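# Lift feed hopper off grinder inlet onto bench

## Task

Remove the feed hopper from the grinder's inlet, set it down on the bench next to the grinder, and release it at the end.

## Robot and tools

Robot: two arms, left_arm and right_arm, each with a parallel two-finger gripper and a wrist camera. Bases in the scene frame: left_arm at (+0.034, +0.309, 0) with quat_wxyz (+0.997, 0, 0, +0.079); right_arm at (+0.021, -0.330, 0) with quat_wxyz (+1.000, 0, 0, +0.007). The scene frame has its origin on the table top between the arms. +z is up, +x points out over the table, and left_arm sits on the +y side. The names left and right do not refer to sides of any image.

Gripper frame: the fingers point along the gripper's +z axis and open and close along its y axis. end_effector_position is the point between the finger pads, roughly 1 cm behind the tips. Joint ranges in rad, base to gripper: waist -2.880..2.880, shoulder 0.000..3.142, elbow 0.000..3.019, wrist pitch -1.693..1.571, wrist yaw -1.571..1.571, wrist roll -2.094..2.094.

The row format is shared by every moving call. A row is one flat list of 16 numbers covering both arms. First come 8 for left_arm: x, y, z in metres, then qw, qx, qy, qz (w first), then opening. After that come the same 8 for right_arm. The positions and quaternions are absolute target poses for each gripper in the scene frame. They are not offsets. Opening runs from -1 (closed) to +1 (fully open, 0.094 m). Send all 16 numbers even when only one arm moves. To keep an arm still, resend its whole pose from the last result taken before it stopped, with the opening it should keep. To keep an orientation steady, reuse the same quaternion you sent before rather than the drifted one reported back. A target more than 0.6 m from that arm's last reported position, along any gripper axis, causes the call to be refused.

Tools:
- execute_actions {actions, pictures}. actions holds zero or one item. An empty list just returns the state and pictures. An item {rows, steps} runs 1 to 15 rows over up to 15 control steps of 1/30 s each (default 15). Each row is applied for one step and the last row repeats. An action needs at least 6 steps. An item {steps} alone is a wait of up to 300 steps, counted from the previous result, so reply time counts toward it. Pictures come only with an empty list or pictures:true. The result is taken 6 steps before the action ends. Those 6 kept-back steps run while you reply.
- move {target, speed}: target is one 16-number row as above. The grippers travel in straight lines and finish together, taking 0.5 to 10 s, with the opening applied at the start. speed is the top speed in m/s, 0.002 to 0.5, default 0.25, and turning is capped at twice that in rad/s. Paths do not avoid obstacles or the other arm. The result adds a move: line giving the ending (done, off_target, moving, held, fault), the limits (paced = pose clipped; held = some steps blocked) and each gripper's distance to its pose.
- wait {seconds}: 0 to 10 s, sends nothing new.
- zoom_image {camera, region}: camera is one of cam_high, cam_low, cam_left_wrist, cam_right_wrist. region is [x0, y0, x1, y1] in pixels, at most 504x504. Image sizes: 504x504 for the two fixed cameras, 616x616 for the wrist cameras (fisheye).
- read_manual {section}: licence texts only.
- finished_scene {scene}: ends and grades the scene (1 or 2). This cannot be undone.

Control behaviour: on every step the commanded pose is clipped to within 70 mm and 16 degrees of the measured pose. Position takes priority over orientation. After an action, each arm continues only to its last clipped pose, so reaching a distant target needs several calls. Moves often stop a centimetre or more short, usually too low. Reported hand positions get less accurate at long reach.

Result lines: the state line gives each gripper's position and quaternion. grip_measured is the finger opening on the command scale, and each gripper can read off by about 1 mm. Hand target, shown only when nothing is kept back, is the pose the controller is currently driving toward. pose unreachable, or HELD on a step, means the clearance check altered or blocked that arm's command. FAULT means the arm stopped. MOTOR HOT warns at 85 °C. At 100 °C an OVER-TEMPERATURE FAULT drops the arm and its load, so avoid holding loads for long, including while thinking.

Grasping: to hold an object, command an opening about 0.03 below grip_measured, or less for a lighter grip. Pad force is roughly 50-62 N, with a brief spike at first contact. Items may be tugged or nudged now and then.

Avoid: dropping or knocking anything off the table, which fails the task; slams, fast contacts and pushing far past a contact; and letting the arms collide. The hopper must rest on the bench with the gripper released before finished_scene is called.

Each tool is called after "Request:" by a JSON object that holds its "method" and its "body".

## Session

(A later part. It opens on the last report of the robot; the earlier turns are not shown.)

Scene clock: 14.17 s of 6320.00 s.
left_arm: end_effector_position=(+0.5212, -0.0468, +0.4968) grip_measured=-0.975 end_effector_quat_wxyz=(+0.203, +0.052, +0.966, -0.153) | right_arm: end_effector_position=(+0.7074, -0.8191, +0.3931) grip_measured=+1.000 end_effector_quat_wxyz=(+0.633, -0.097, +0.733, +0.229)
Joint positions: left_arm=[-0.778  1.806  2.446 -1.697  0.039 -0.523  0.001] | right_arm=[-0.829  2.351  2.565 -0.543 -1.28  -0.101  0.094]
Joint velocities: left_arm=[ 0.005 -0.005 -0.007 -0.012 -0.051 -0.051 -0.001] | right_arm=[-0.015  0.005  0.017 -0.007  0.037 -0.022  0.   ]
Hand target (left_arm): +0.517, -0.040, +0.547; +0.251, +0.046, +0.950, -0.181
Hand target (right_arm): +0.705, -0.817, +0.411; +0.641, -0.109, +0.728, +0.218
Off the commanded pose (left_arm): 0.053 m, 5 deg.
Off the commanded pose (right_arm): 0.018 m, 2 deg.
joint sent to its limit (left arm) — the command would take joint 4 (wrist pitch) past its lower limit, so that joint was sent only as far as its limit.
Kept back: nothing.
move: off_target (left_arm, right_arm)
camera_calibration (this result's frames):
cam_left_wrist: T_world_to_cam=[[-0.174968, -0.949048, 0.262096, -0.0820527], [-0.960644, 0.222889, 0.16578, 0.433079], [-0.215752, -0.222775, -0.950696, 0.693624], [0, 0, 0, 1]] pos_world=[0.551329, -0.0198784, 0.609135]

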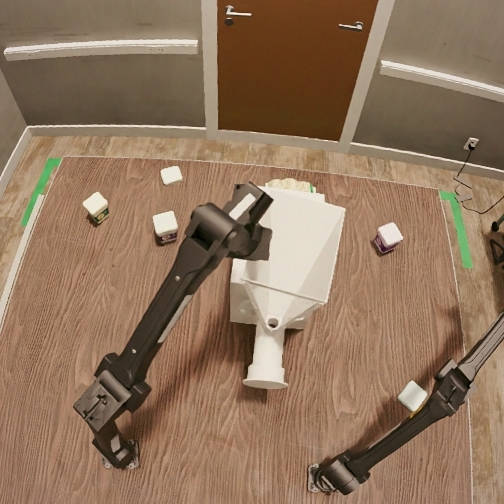

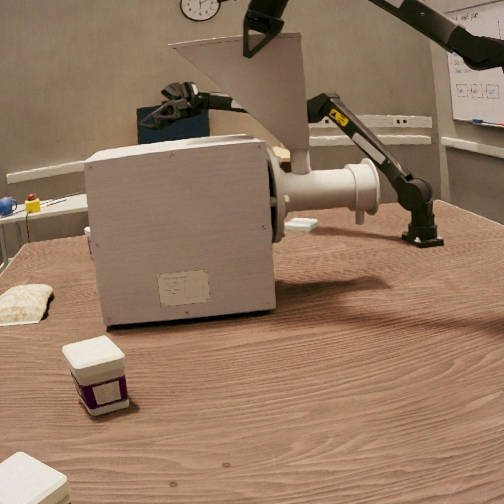

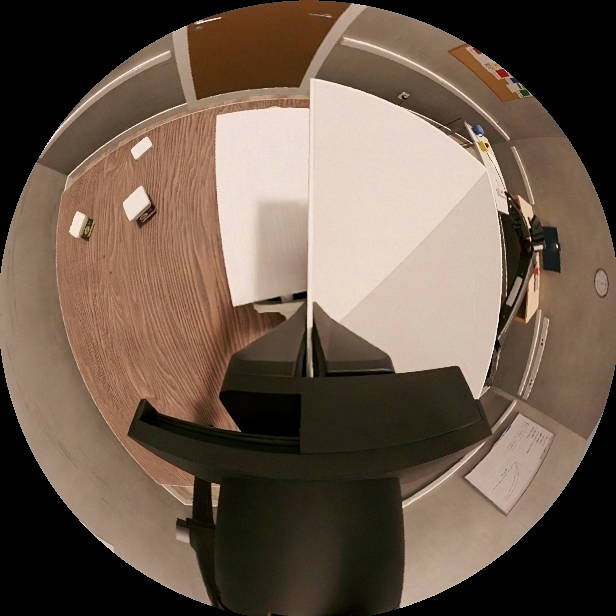

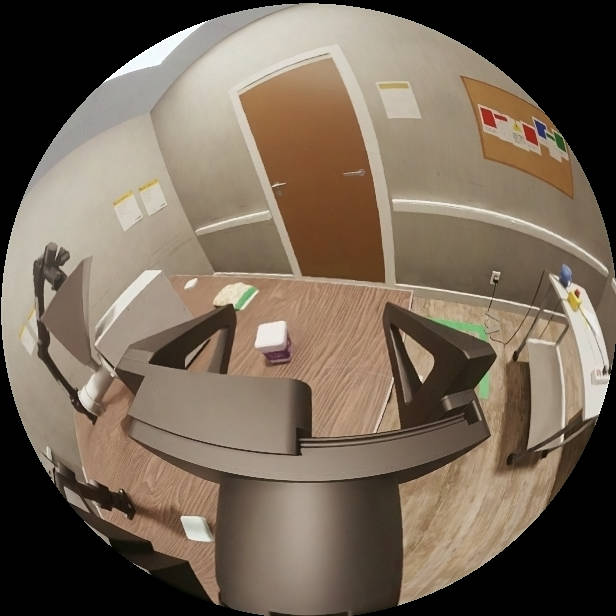

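Request:
{"method": "move", "body": {"target": [0.521,-0.045,0.495,0.241,0.047,0.954,-0.174,-1,0.706,-0.818,0.411,0.641,-0.109,0.728,0.218,1], "speed": 0.05}}

Request:
{"method": "move", "body": {"target": [0.521,-0.045,0.495,0.241,0.047,0.954,-0.174,-0.2,0.706,-0.818,0.411,0.641,-0.109,0.728,0.218,1]}}

Request:
{"method": "move", "body": {"target": [0.51,-0.045,0.495,0.363,0.024,0.914,-0.178,-0.2,0.706,-0.818,0.411,0.641,-0.109,0.728,0.218,1], "speed": 0.1}}

Scene clock: 16.30 s of 6320.00 s.
left_arm: end_effector_position=(+0.5217, -0.0446, +0.4935) grip_measured=-0.975 end_effector_quat_wxyz=(+0.235, +0.048, +0.956, -0.167) | right_arm: end_effector_position=(+0.7074, -0.8191, +0.3931) grip_measured=+1.000 end_effector_quat_wxyz=(+0.633, -0.097, +0.733, +0.229)
Joint positions: left_arm=[-0.778  1.714  2.273 -1.545  0.027 -0.527  0.001] | right_arm=[-0.829  2.351  2.565 -0.543 -1.28  -0.101  0.094]
Joint velocities: left_arm=[-0.005 -0.015  0.002 -0.002 -0.007 -0.007 -0.001] | right_arm=[-0.015 -0.015  0.007 -0.012  0.037 -0.022  0.   ]
Hand target (left_arm): +0.521, -0.045, +0.495; +0.240, +0.047, +0.954, -0.174
Hand target (right_arm): +0.705, -0.817, +0.411; +0.641, -0.109, +0.728, +0.218
Off the commanded pose (left_arm): 0.002 m, 1 deg.
Off the commanded pose (right_arm): 0.018 m, 2 deg.
Kept back: nothing.
move: off_target (right_arm)
camera_calibration (this result's frames):
cam_left_wrist: T_world_to_cam=[[-0.183107, -0.941293, 0.283618, -0.0850282], [-0.971074, 0.218151, 0.0970801, 0.472737], [-0.153252, -0.257638, -0.954011, 0.658591], [0, 0, 0, 1]] pos_world=[0.544424, -0.0134863, 0.606525]

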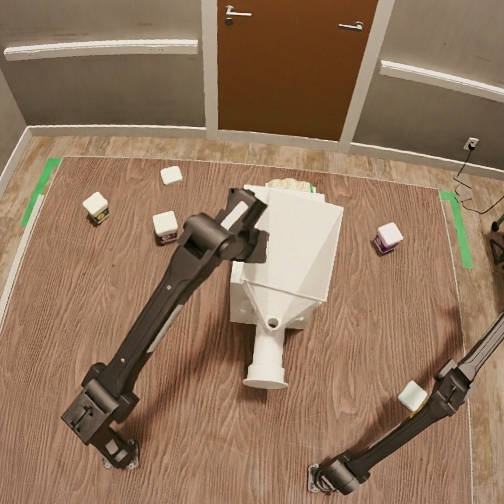

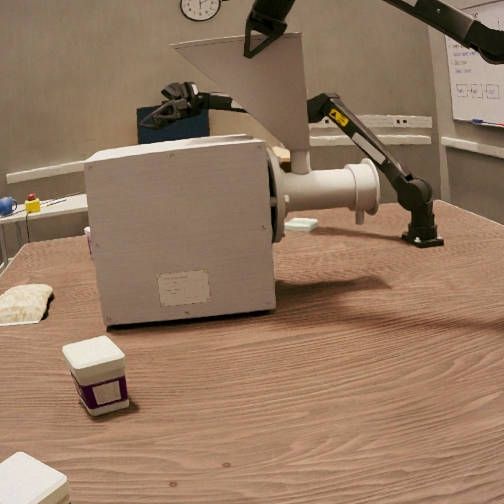

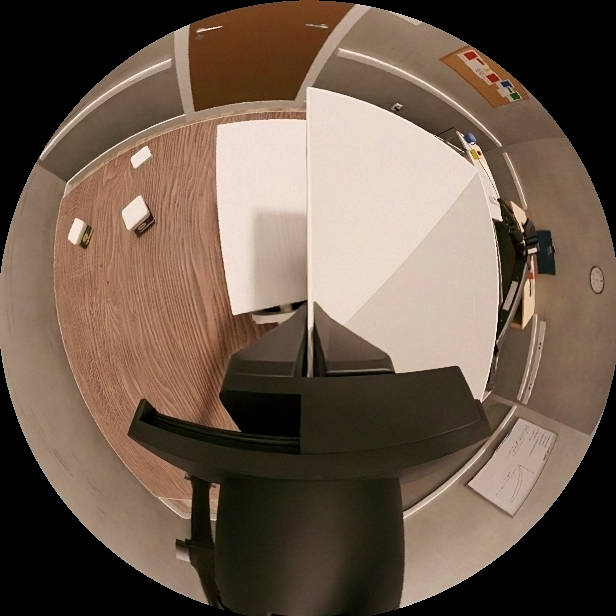

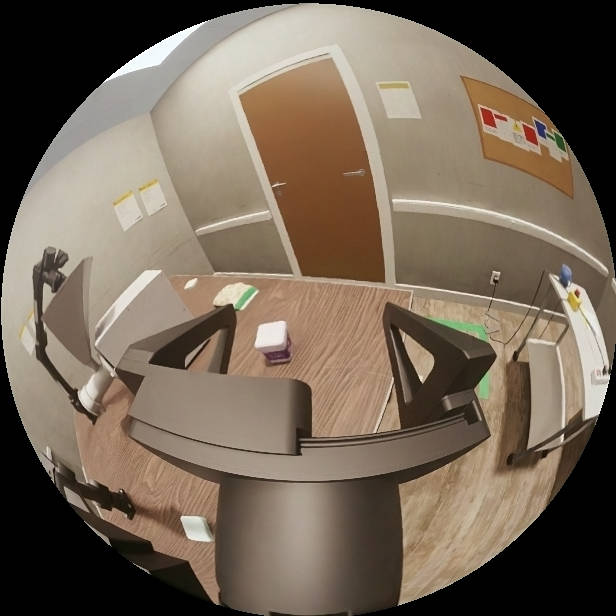

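Scene clock: 17.00 s of 6320.00 s.
left_arm: end_effector_position=(+0.5219, -0.0449, +0.4932) grip_measured=-0.202 end_effector_quat_wxyz=(+0.235, +0.048, +0.956, -0.168) | right_arm: end_effector_position=(+0.7074, -0.8191, +0.3931) grip_measured=+1.000 end_effector_quat_wxyz=(+0.633, -0.097, +0.733, +0.229)
Joint positions: left_arm=[-0.778  1.714  2.272 -1.544  0.029 -0.527  0.037] | right_arm=[-0.829  2.351  2.565 -0.543 -1.28  -0.101  0.094]
Joint velocities: left_arm=[ 0.005 -0.005 -0.002 -0.012 -0.022 -0.095  0.001] | right_arm=[-0.005 -0.005 -0.002 -0.012  0.022 -0.007  0.   ]
Hand target (left_arm): +0.521, -0.045, +0.495; +0.241, +0.047, +0.954, -0.174
Hand target (right_arm): +0.705, -0.817, +0.411; +0.641, -0.109, +0.728, +0.218
Off the commanded pose (left_arm): 0.002 m, 1 deg.
Off the commanded pose (right_arm): 0.018 m, 2 deg.
Kept back: nothing.
move: off_target (right_arm)
camera_calibration (this result's frames):
cam_left_wrist: T_world_to_cam=[[-0.183712, -0.940626, 0.285434, -0.0857549], [-0.970804, 0.219182, 0.0974659, 0.472699], [-0.154241, -0.259195, -0.953429, 0.658398], [0, 0, 0, 1]] pos_world=[0.544696, -0.0136167, 0.606141]

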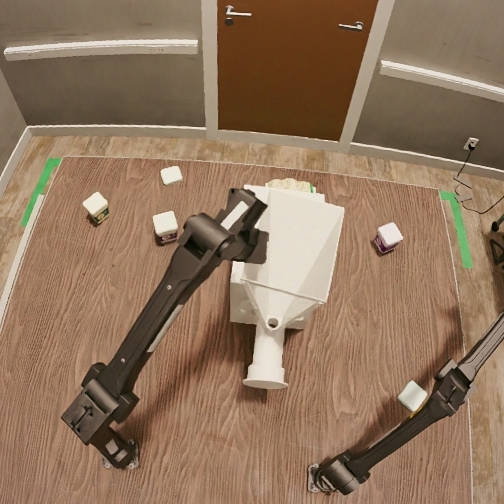

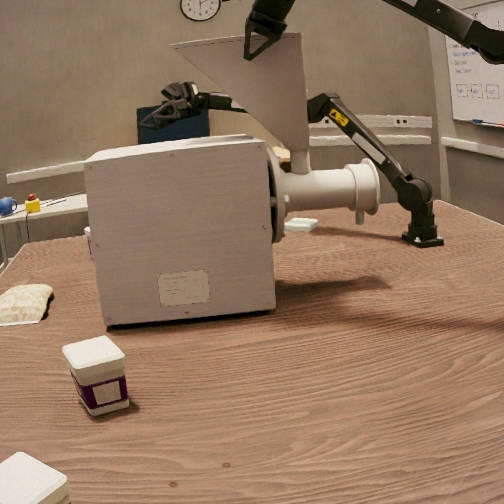

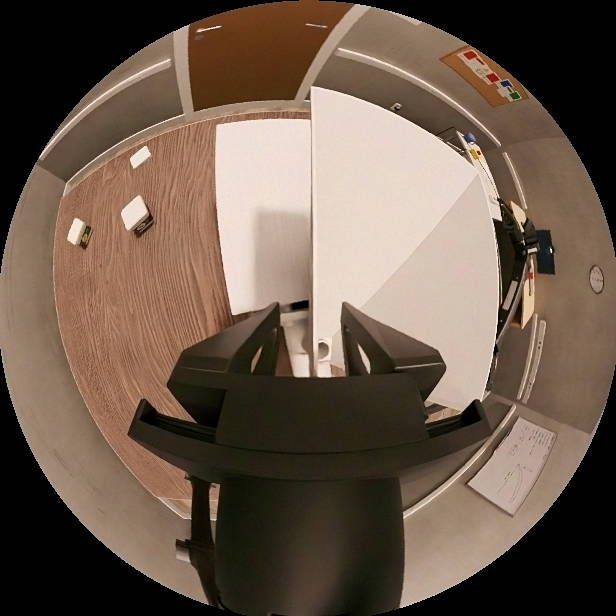

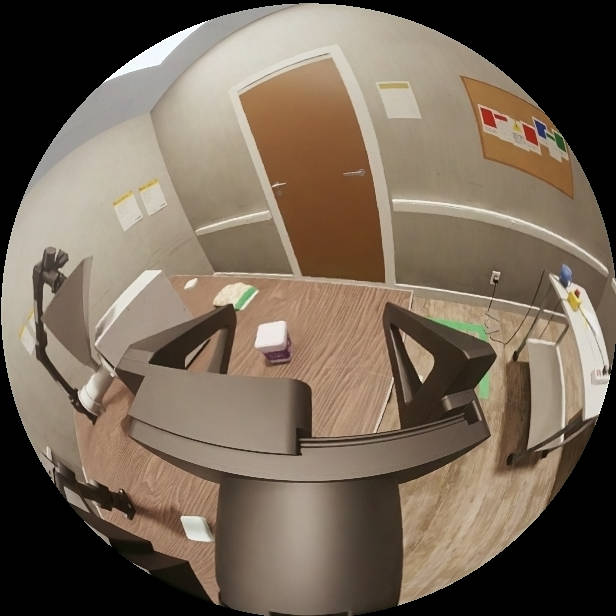

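Scene clock: 18.70 s of 6320.00 s.
left_arm: end_effector_position=(+0.5185, -0.0314, +0.5094) grip_measured=-0.202 end_effector_quat_wxyz=(+0.374, +0.015, +0.910, -0.178) | right_arm: end_effector_position=(+0.7074, -0.8191, +0.3931) grip_measured=+1.000 end_effector_quat_wxyz=(+0.633, -0.097, +0.733, +0.229)
Joint positions: left_arm=[-0.813  1.497  1.925 -1.154 -0.145 -0.557  0.037] | right_arm=[-0.829  2.351  2.565 -0.543 -1.28  -0.101  0.094]
Joint velocities: left_arm=[-0.005 -0.005  0.012 -0.002 -0.051 -0.066 -0.001] | right_arm=[-0.005 -0.015 -0.002 -0.007 -0.022  0.022  0.   ]
Hand target (left_arm): +0.510, -0.045, +0.495; +0.363, +0.023, +0.914, -0.180
Hand target (right_arm): +0.705, -0.817, +0.411; +0.641, -0.109, +0.728, +0.218
Off the commanded pose (left_arm): 0.022 m, 2 deg.
Off the commanded pose (right_arm): 0.018 m, 2 deg.
Kept back: nothing.
move: off_target (left_arm, right_arm)
camera_calibration (this result's frames):
cam_left_wrist: T_world_to_cam=[[-0.167659, -0.939796, 0.297782, -0.0928872], [-0.976165, 0.116033, -0.183407, 0.607512], [0.137813, -0.321434, -0.93685, 0.515006], [0, 0, 0, 1]] pos_world=[0.506484, 0.00775416, 0.621565]

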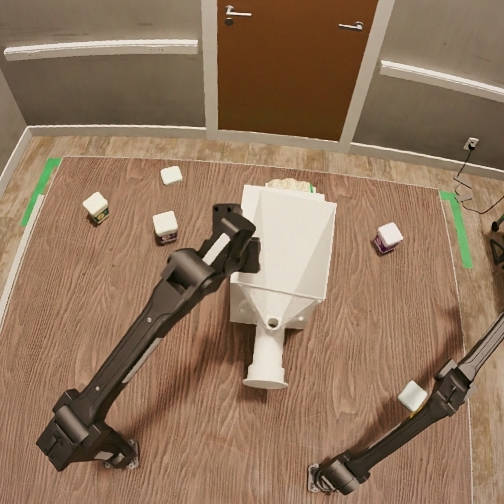

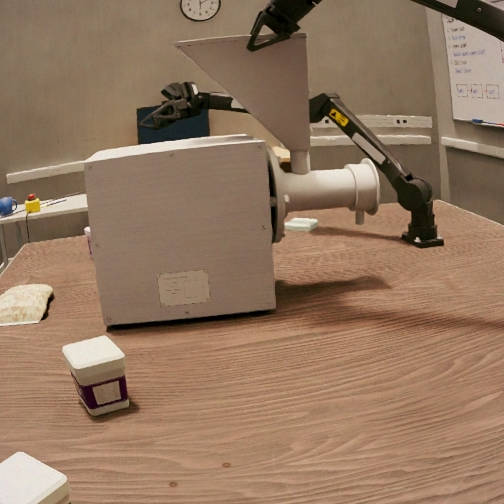

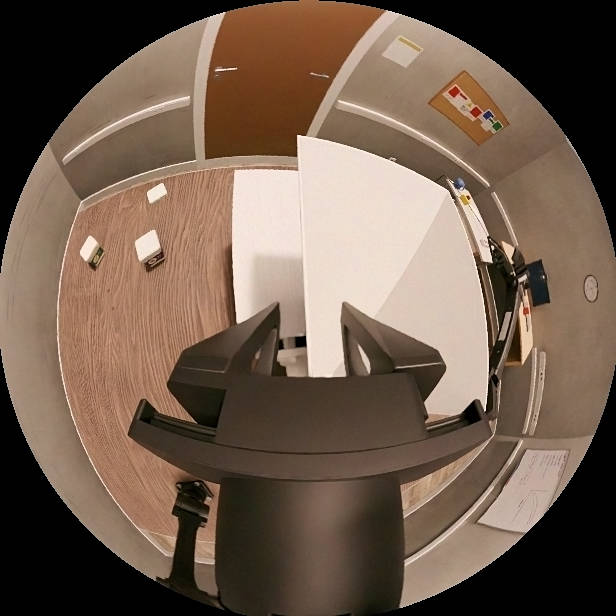

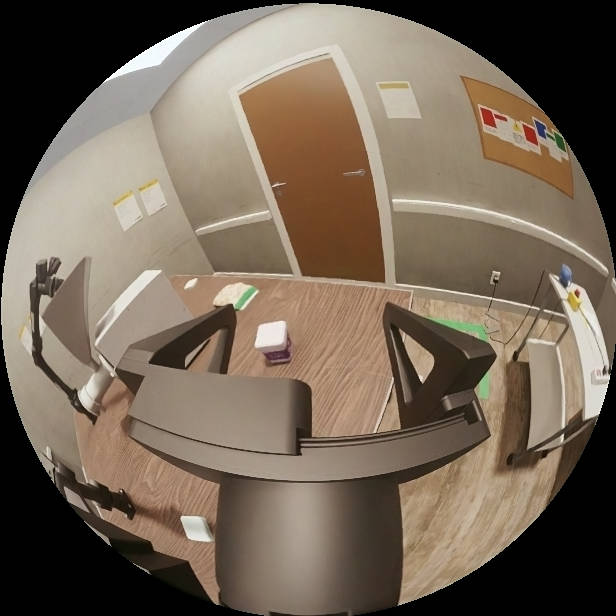

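Request:
{"method": "move", "body": {"target": [0.517,-0.033,0.505,0.368,-0.004,0.915,-0.167,-0.2,0.44,-0.33,0.58,0.386,0.116,0.907,0.121,0], "speed": 0.35}}

Request:
{"method": "move", "body": {"target": [0.517,-0.033,0.505,0.368,-0.004,0.915,-0.167,-0.2,0.465,-0.225,0.565,0.386,0.116,0.907,0.121,0], "speed": 0.15}}

Scene clock: 21.87 s of 6320.00 s.
left_arm: end_effector_position=(+0.5207, -0.0267, +0.5096) grip_measured=-0.202 end_effector_quat_wxyz=(+0.378, -0.007, +0.910, -0.171) | right_arm: end_effector_position=(+0.4381, -0.3301, +0.5535) grip_measured=+0.001 end_effector_quat_wxyz=(+0.378, +0.113, +0.910, +0.126)
Joint positions: left_arm=[-0.814  1.497  1.925 -1.157 -0.18  -0.591  0.037] | right_arm=[-0.097  1.147  1.757 -1.379 -0.205  0.251  0.047]
Joint velocities: left_arm=[-0.005  0.005 -0.002 -0.002  0.037  0.022  0.   ] | right_arm=[-0.024 -0.005 -0.002 -0.007  0.037 -0.051  0.   ]
Hand target (left_arm): +0.517, -0.033, +0.505; +0.369, -0.004, +0.915, -0.167
Hand target (right_arm): +0.437, -0.331, +0.573; +0.394, +0.120, +0.902, +0.129
Off the commanded pose (left_arm): 0.009 m, 1 deg.
Off the commanded pose (right_arm): 0.027 m, 1 deg.
Kept back: nothing.
move: off_target (right_arm); limits=paced
camera_calibration (this result's frames):
cam_left_wrist: T_world_to_cam=[[-0.123739, -0.945728, 0.300478, -0.112564], [-0.980299, 0.0695211, -0.184882, 0.610796], [0.153958, -0.317435, -0.935699, 0.507478], [0, 0, 0, 1]] pos_world=[0.506704, 0.0121731, 0.621594]
cam_right_wrist: T_world_to_cam=[[-0.111556, -0.944457, -0.309122, -0.0930765], [-0.981009, 0.154329, -0.117493, 0.551739], [0.158674, 0.290144, -0.943737, 0.675155], [0, 0, 0, 1]] pos_world=[0.423748, -0.368949, 0.673222]

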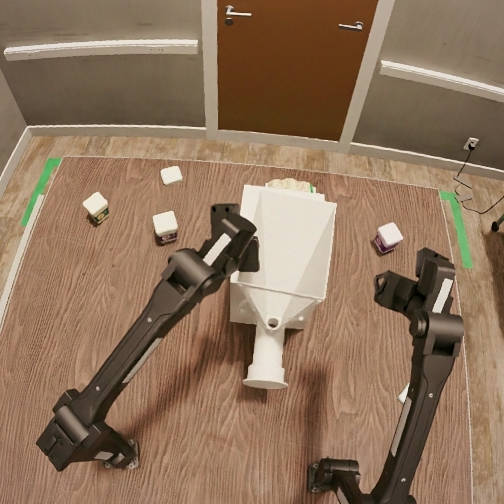

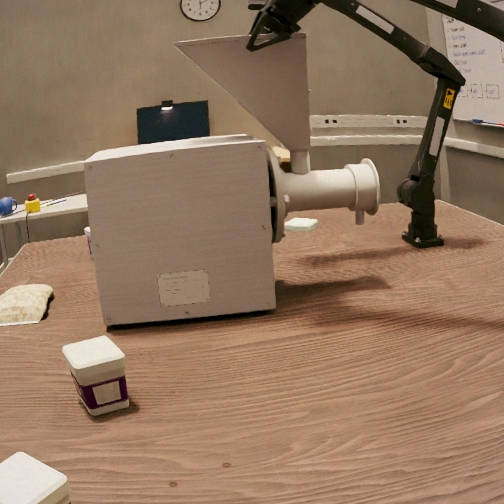

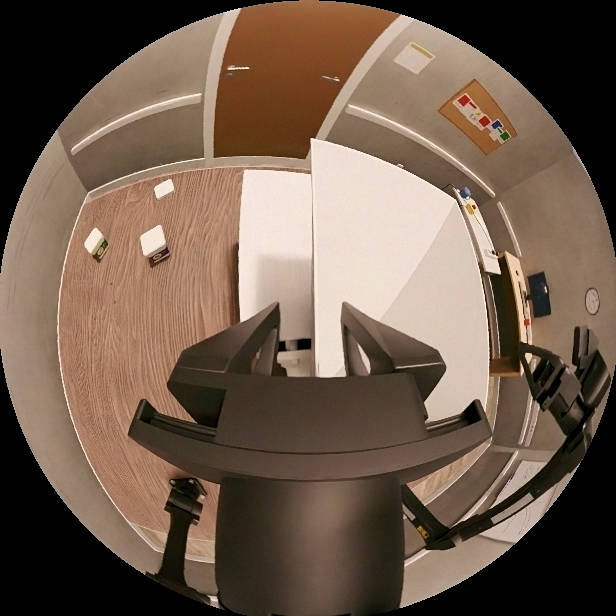

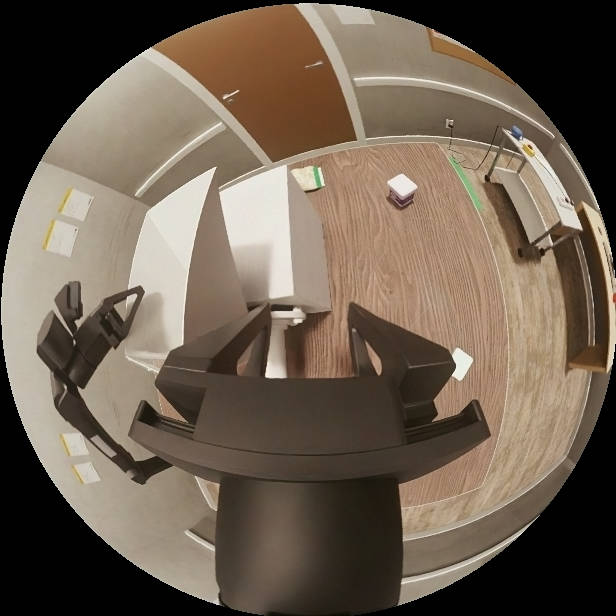

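Scene clock: 23.10 s of 6320.00 s.
left_arm: end_effector_position=(+0.5204, -0.0262, +0.5090) grip_measured=-0.202 end_effector_quat_wxyz=(+0.377, -0.008, +0.910, -0.170) | right_arm: end_effector_position=(+0.4625, -0.2341, +0.5385) grip_measured=+0.001 end_effector_quat_wxyz=(+0.362, +0.116, +0.918, +0.111)
Joint positions: left_arm=[-0.814  1.497  1.925 -1.16  -0.182 -0.592  0.037] | right_arm=[ 0.217  1.223  1.788 -1.36   0.041  0.465  0.047]
Joint velocities: left_arm=[-0.015 -0.005  0.012  0.012  0.11  -0.051  0.001] | right_arm=[ 0.005  0.015  0.012 -0.012  0.007  0.037  0.   ]
Hand target (left_arm): +0.517, -0.033, +0.505; +0.368, -0.004, +0.915, -0.167
Hand target (right_arm): +0.464, -0.228, +0.566; +0.386, +0.118, +0.906, +0.127
Off the commanded pose (left_arm): 0.009 m, 1 deg.
Off the commanded pose (right_arm): 0.028 m, 3 deg.
Kept back: nothing.
move: off_target (right_arm)
camera_calibration (this result's frames):
cam_left_wrist: T_world_to_cam=[[-0.121219, -0.946592, 0.29878, -0.112359], [-0.980878, 0.0680577, -0.182336, 0.609309], [0.152264, -0.315169, -0.936741, 0.508626], [0, 0, 0, 1]] pos_world=[0.506593, 0.0124763, 0.621121]
cam_right_wrist: T_world_to_cam=[[-0.134331, -0.950238, -0.281076, -0.0102777], [-0.983304, 0.162958, -0.0809784, 0.542519], [0.122752, 0.265505, -0.956263, 0.64684], [0, 0, 0, 1]] pos_world=[0.45268, -0.269913, 0.659592]

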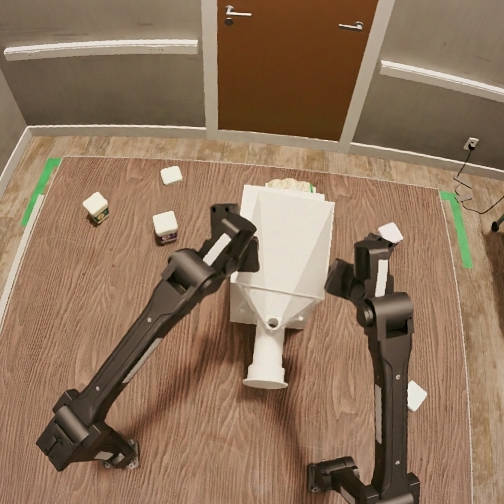

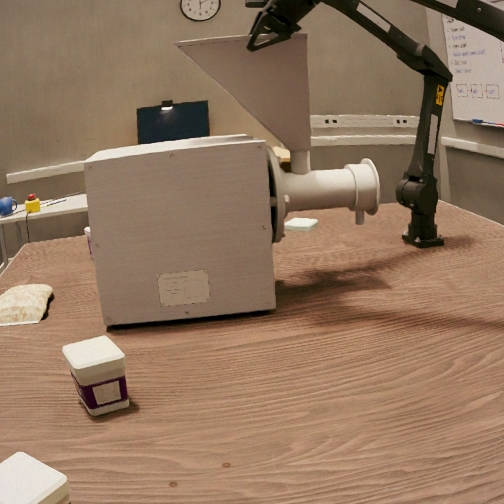

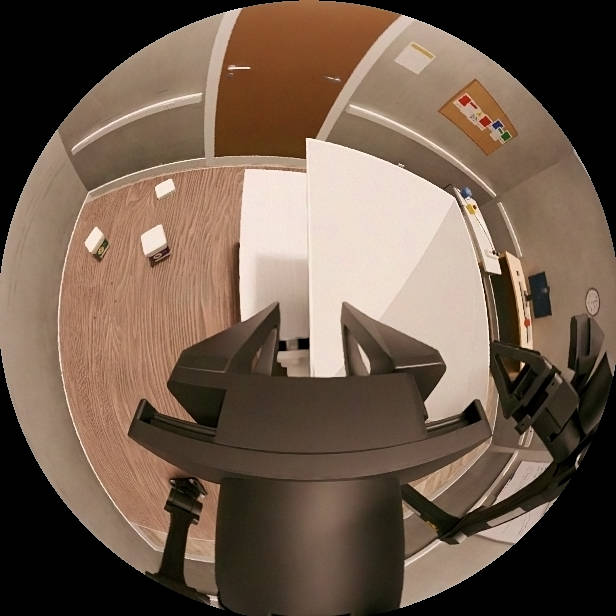

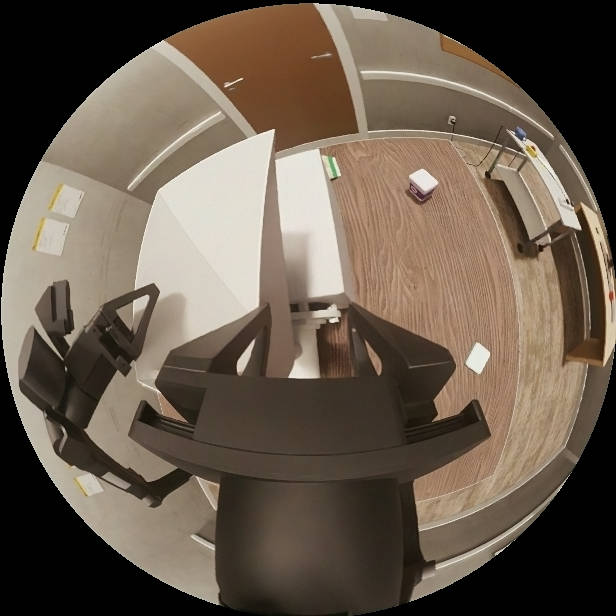

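Request:
{"method": "move", "body": {"target": [0.517,-0.033,0.505,0.368,-0.004,0.915,-0.167,-0.2,0.46,-0.24,0.6,0.386,0.116,0.907,0.121,0.2], "speed": 0.1}}

Request:
{"method": "move", "body": {"target": [0.517,-0.033,0.505,0.368,-0.004,0.915,-0.167,-0.2,0.46,-0.185,0.6,0.386,0.116,0.907,0.121,0.2], "speed": 0.1}}

Scene clock: 24.67 s of 6320.00 s.
left_arm: end_effector_position=(+0.5204, -0.0261, +0.5090) grip_measured=-0.202 end_effector_quat_wxyz=(+0.377, -0.008, +0.910, -0.169) | right_arm: end_effector_position=(+0.4581, -0.2361, +0.5807) grip_measured=+0.199 end_effector_quat_wxyz=(+0.371, +0.117, +0.914, +0.118)
Joint positions: left_arm=[-0.814  1.497  1.925 -1.16  -0.182 -0.592  0.037] | right_arm=[ 0.211  1.268  1.947 -1.452  0.032  0.467  0.056]
Joint velocities: left_arm=[-0.005  0.005  0.007  0.017  0.007 -0.037  0.001] | right_arm=[-0.005  0.005 -0.007 -0.007  0.037  0.007 -0.001]
Hand target (left_arm): +0.517, -0.033, +0.505; +0.368, -0.004, +0.915, -0.167
Hand target (right_arm): +0.457, -0.240, +0.599; +0.386, +0.116, +0.907, +0.121
Off the commanded pose (left_arm): 0.009 m, 1 deg.
Off the commanded pose (right_arm): 0.020 m, 2 deg.
Kept back: nothing.
move: off_target (right_arm)
camera_calibration (this result's frames):
cam_left_wrist: T_world_to_cam=[[-0.120997, -0.946687, 0.29857, -0.112315], [-0.980869, 0.0678164, -0.182475, 0.609398], [0.152499, -0.314937, -0.936781, 0.50855], [0, 0, 0, 1]] pos_world=[0.506597, 0.0125062, 0.621134]
cam_right_wrist: T_world_to_cam=[[-0.128059, -0.946629, -0.295794, 0.00565093], [-0.981445, 0.163876, -0.0995548, 0.552076], [0.142715, 0.277556, -0.95005, 0.678404], [0, 0, 0, 1]] pos_world=[0.445738, -0.273418, 0.701151]

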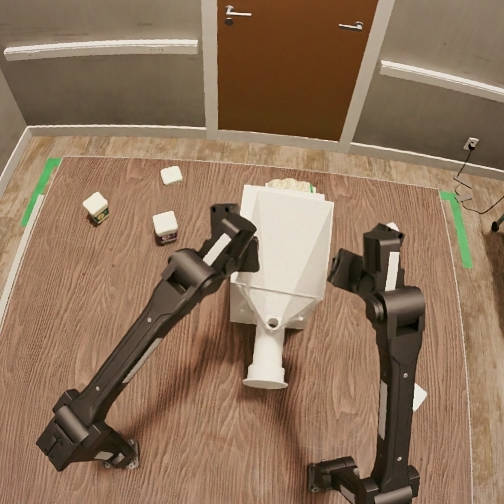

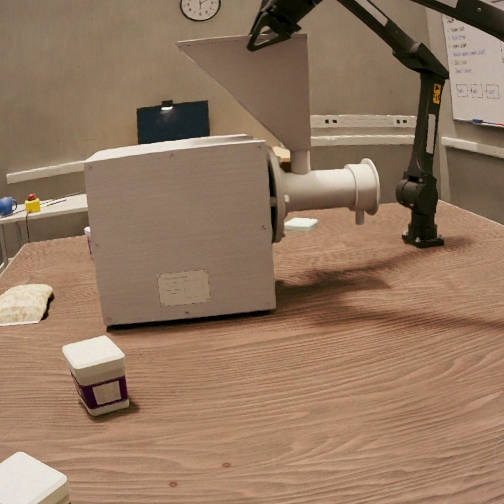

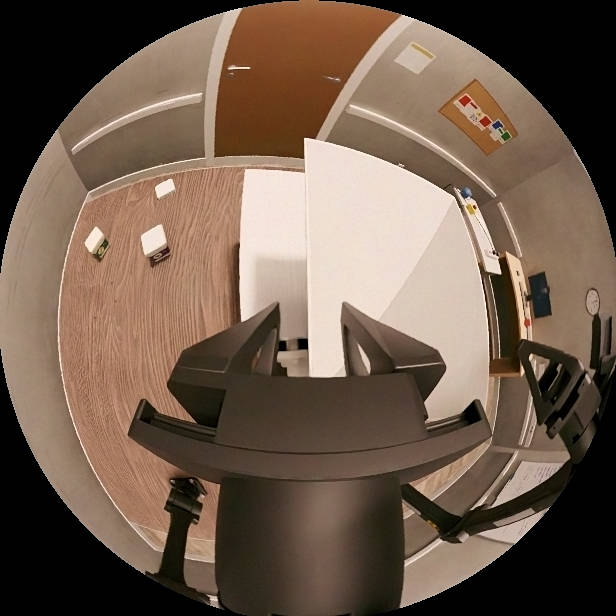

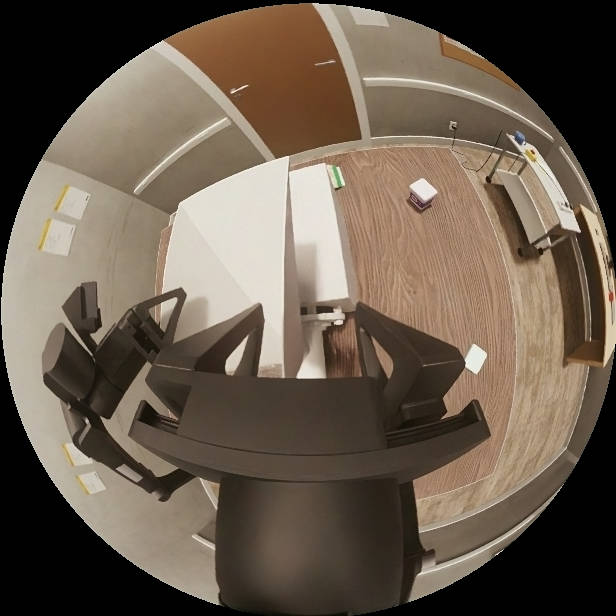

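Scene clock: 25.57 s of 6320.00 s.
left_arm: end_effector_position=(+0.5204, -0.0261, +0.5090) grip_measured=-0.202 end_effector_quat_wxyz=(+0.377, -0.008, +0.910, -0.170) | right_arm: end_effector_position=(+0.4629, -0.1871, +0.5761) grip_measured=+0.199 end_effector_quat_wxyz=(+0.368, +0.110, +0.917, +0.111)
Joint positions: left_arm=[-0.814  1.497  1.925 -1.16  -0.182 -0.592  0.037] | right_arm=[ 0.349  1.314  1.979 -1.456  0.133  0.546  0.056]
Joint velocities: left_arm=[-0.005 -0.015  0.012 -0.017  0.095  0.022  0.   ] | right_arm=[ 0.005 -0.015  0.027 -0.027 -0.007  0.007 -0.   ]
Hand target (left_arm): +0.517, -0.033, +0.505; +0.368, -0.004, +0.915, -0.167
Hand target (right_arm): +0.459, -0.187, +0.600; +0.386, +0.117, +0.907, +0.124
Off the commanded pose (left_arm): 0.009 m, 1 deg.
Off the commanded pose (right_arm): 0.024 m, 3 deg.
Kept back: nothing.
move: off_target (right_arm)
camera_calibration (this result's frames):
cam_left_wrist: T_world_to_cam=[[-0.120725, -0.946639, 0.298833, -0.11259], [-0.980907, 0.0675223, -0.18238, 0.609362], [0.15247, -0.315145, -0.936716, 0.508526], [0, 0, 0, 1]] pos_world=[0.5066, 0.0125323, 0.621126]
cam_right_wrist: T_world_to_cam=[[-0.120432, -0.952976, -0.278088, 0.036356], [-0.983712, 0.152215, -0.0956063, 0.544934], [0.13344, 0.262044, -0.955786, 0.664472], [0, 0, 0, 1]] pos_world=[0.45177, -0.222422, 0.697303]

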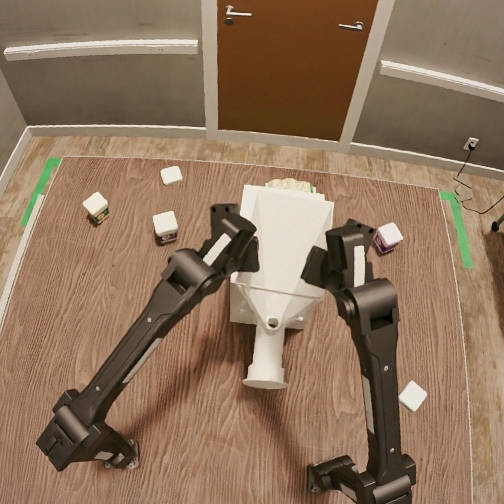

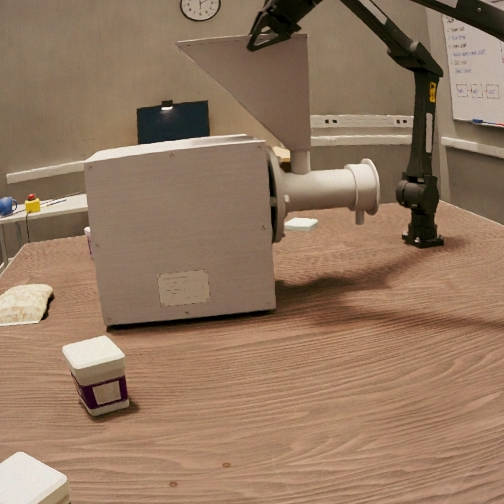

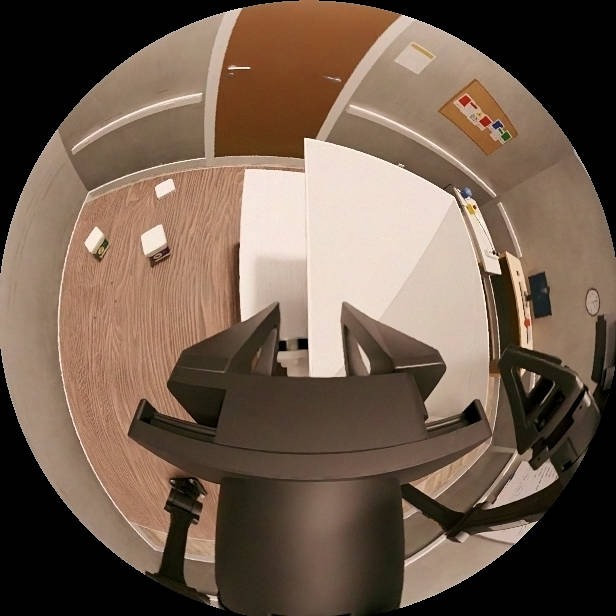

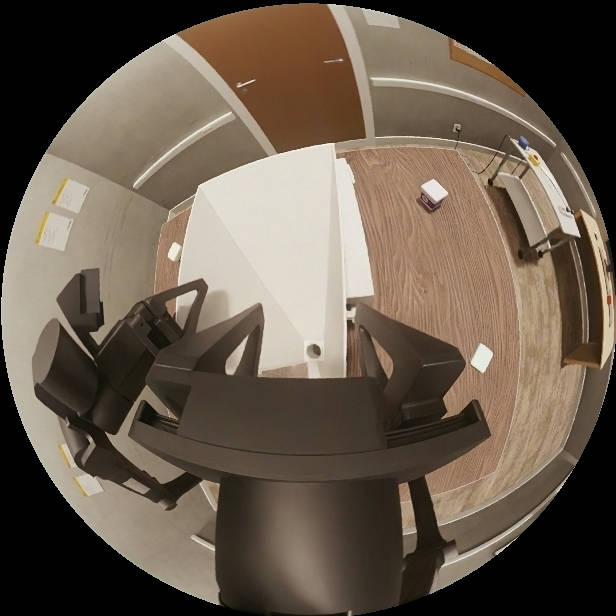

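Request:
{"method": "move", "body": {"target": [0.525,-0.03,0.51,0.368,-0.004,0.915,-0.167,-0.2,0.485,-0.2,0.53,0.386,0.116,0.907,0.121,0.2], "speed": 0.08}}

Request:
{"method": "zoom_image", "body": {"camera": "cam_low", "region": [170, 0, 370, 120]}}

Scene clock: 26.97 s of 6320.00 s.
left_arm: end_effector_position=(+0.5195, -0.0263, +0.5085) grip_measured=-0.202 end_effector_quat_wxyz=(+0.375, -0.007, +0.911, -0.170) | right_arm: end_effector_position=(+0.4868, -0.1951, +0.5239) grip_measured=+0.199 end_effector_quat_wxyz=(+0.375, +0.120, +0.911, +0.119)
Joint positions: left_arm=[-0.814  1.497  1.926 -1.165 -0.177 -0.592  0.037] | right_arm=[ 0.306  1.264  1.76  -1.264  0.104  0.536  0.056]
Joint velocities: left_arm=[-0.015 -0.005 -0.017  0.012 -0.022 -0.11  -0.002] | right_arm=[ 0.005 -0.005 -0.012  0.002 -0.007  0.007 -0.001]
Hand target (left_arm): +0.525, -0.030, +0.510; +0.369, -0.004, +0.914, -0.167
Hand target (right_arm): +0.486, -0.199, +0.531; +0.386, +0.116, +0.907, +0.120
Off the commanded pose (left_arm): 0.007 m, 1 deg.
Off the commanded pose (right_arm): 0.008 m, 1 deg.
Kept back: nothing.
move: done
camera_calibration (this result's frames):
cam_left_wrist: T_world_to_cam=[[-0.122557, -0.94605, 0.299949, -0.112285], [-0.981595, 0.0709456, -0.177307, 0.606245], [0.146461, -0.316159, -0.937333, 0.511528], [0, 0, 0, 1]] pos_world=[0.506407, 0.0124861, 0.620643]
cam_right_wrist: T_world_to_cam=[[-0.130368, -0.945221, -0.299269, 0.0346], [-0.979503, 0.169535, -0.108773, 0.572887], [0.153551, 0.278955, -0.947948, 0.602879], [0, 0, 0, 1]] pos_world=[0.473083, -0.232596, 0.644167]

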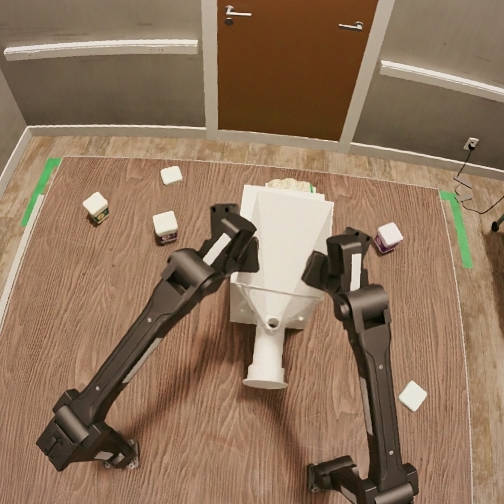

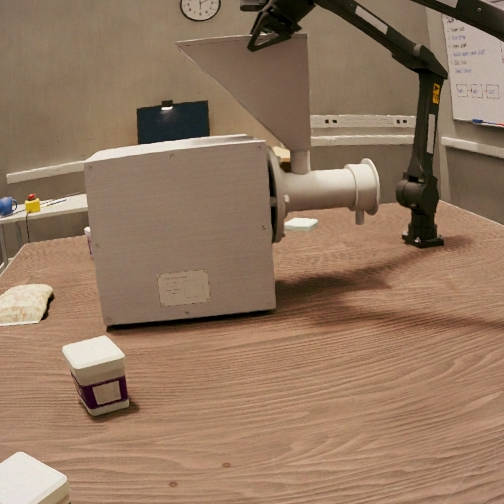

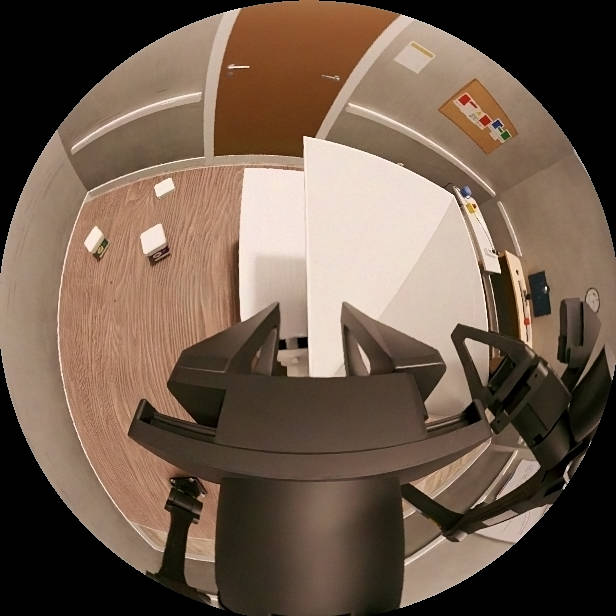

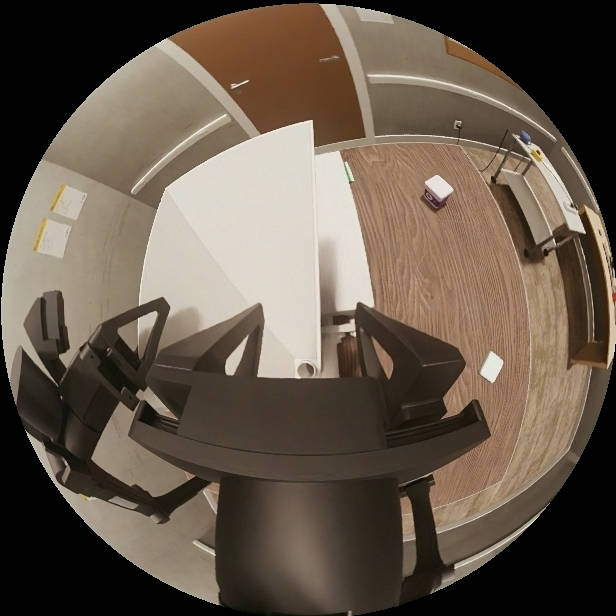

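Region (170, 0, 370, 120) of cam_low's 504x504 image, scaled by 2.520, with more detail than that image has; it fills the top 302 rows of this view, and the rest is white.

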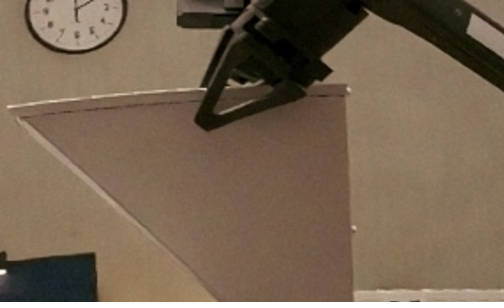

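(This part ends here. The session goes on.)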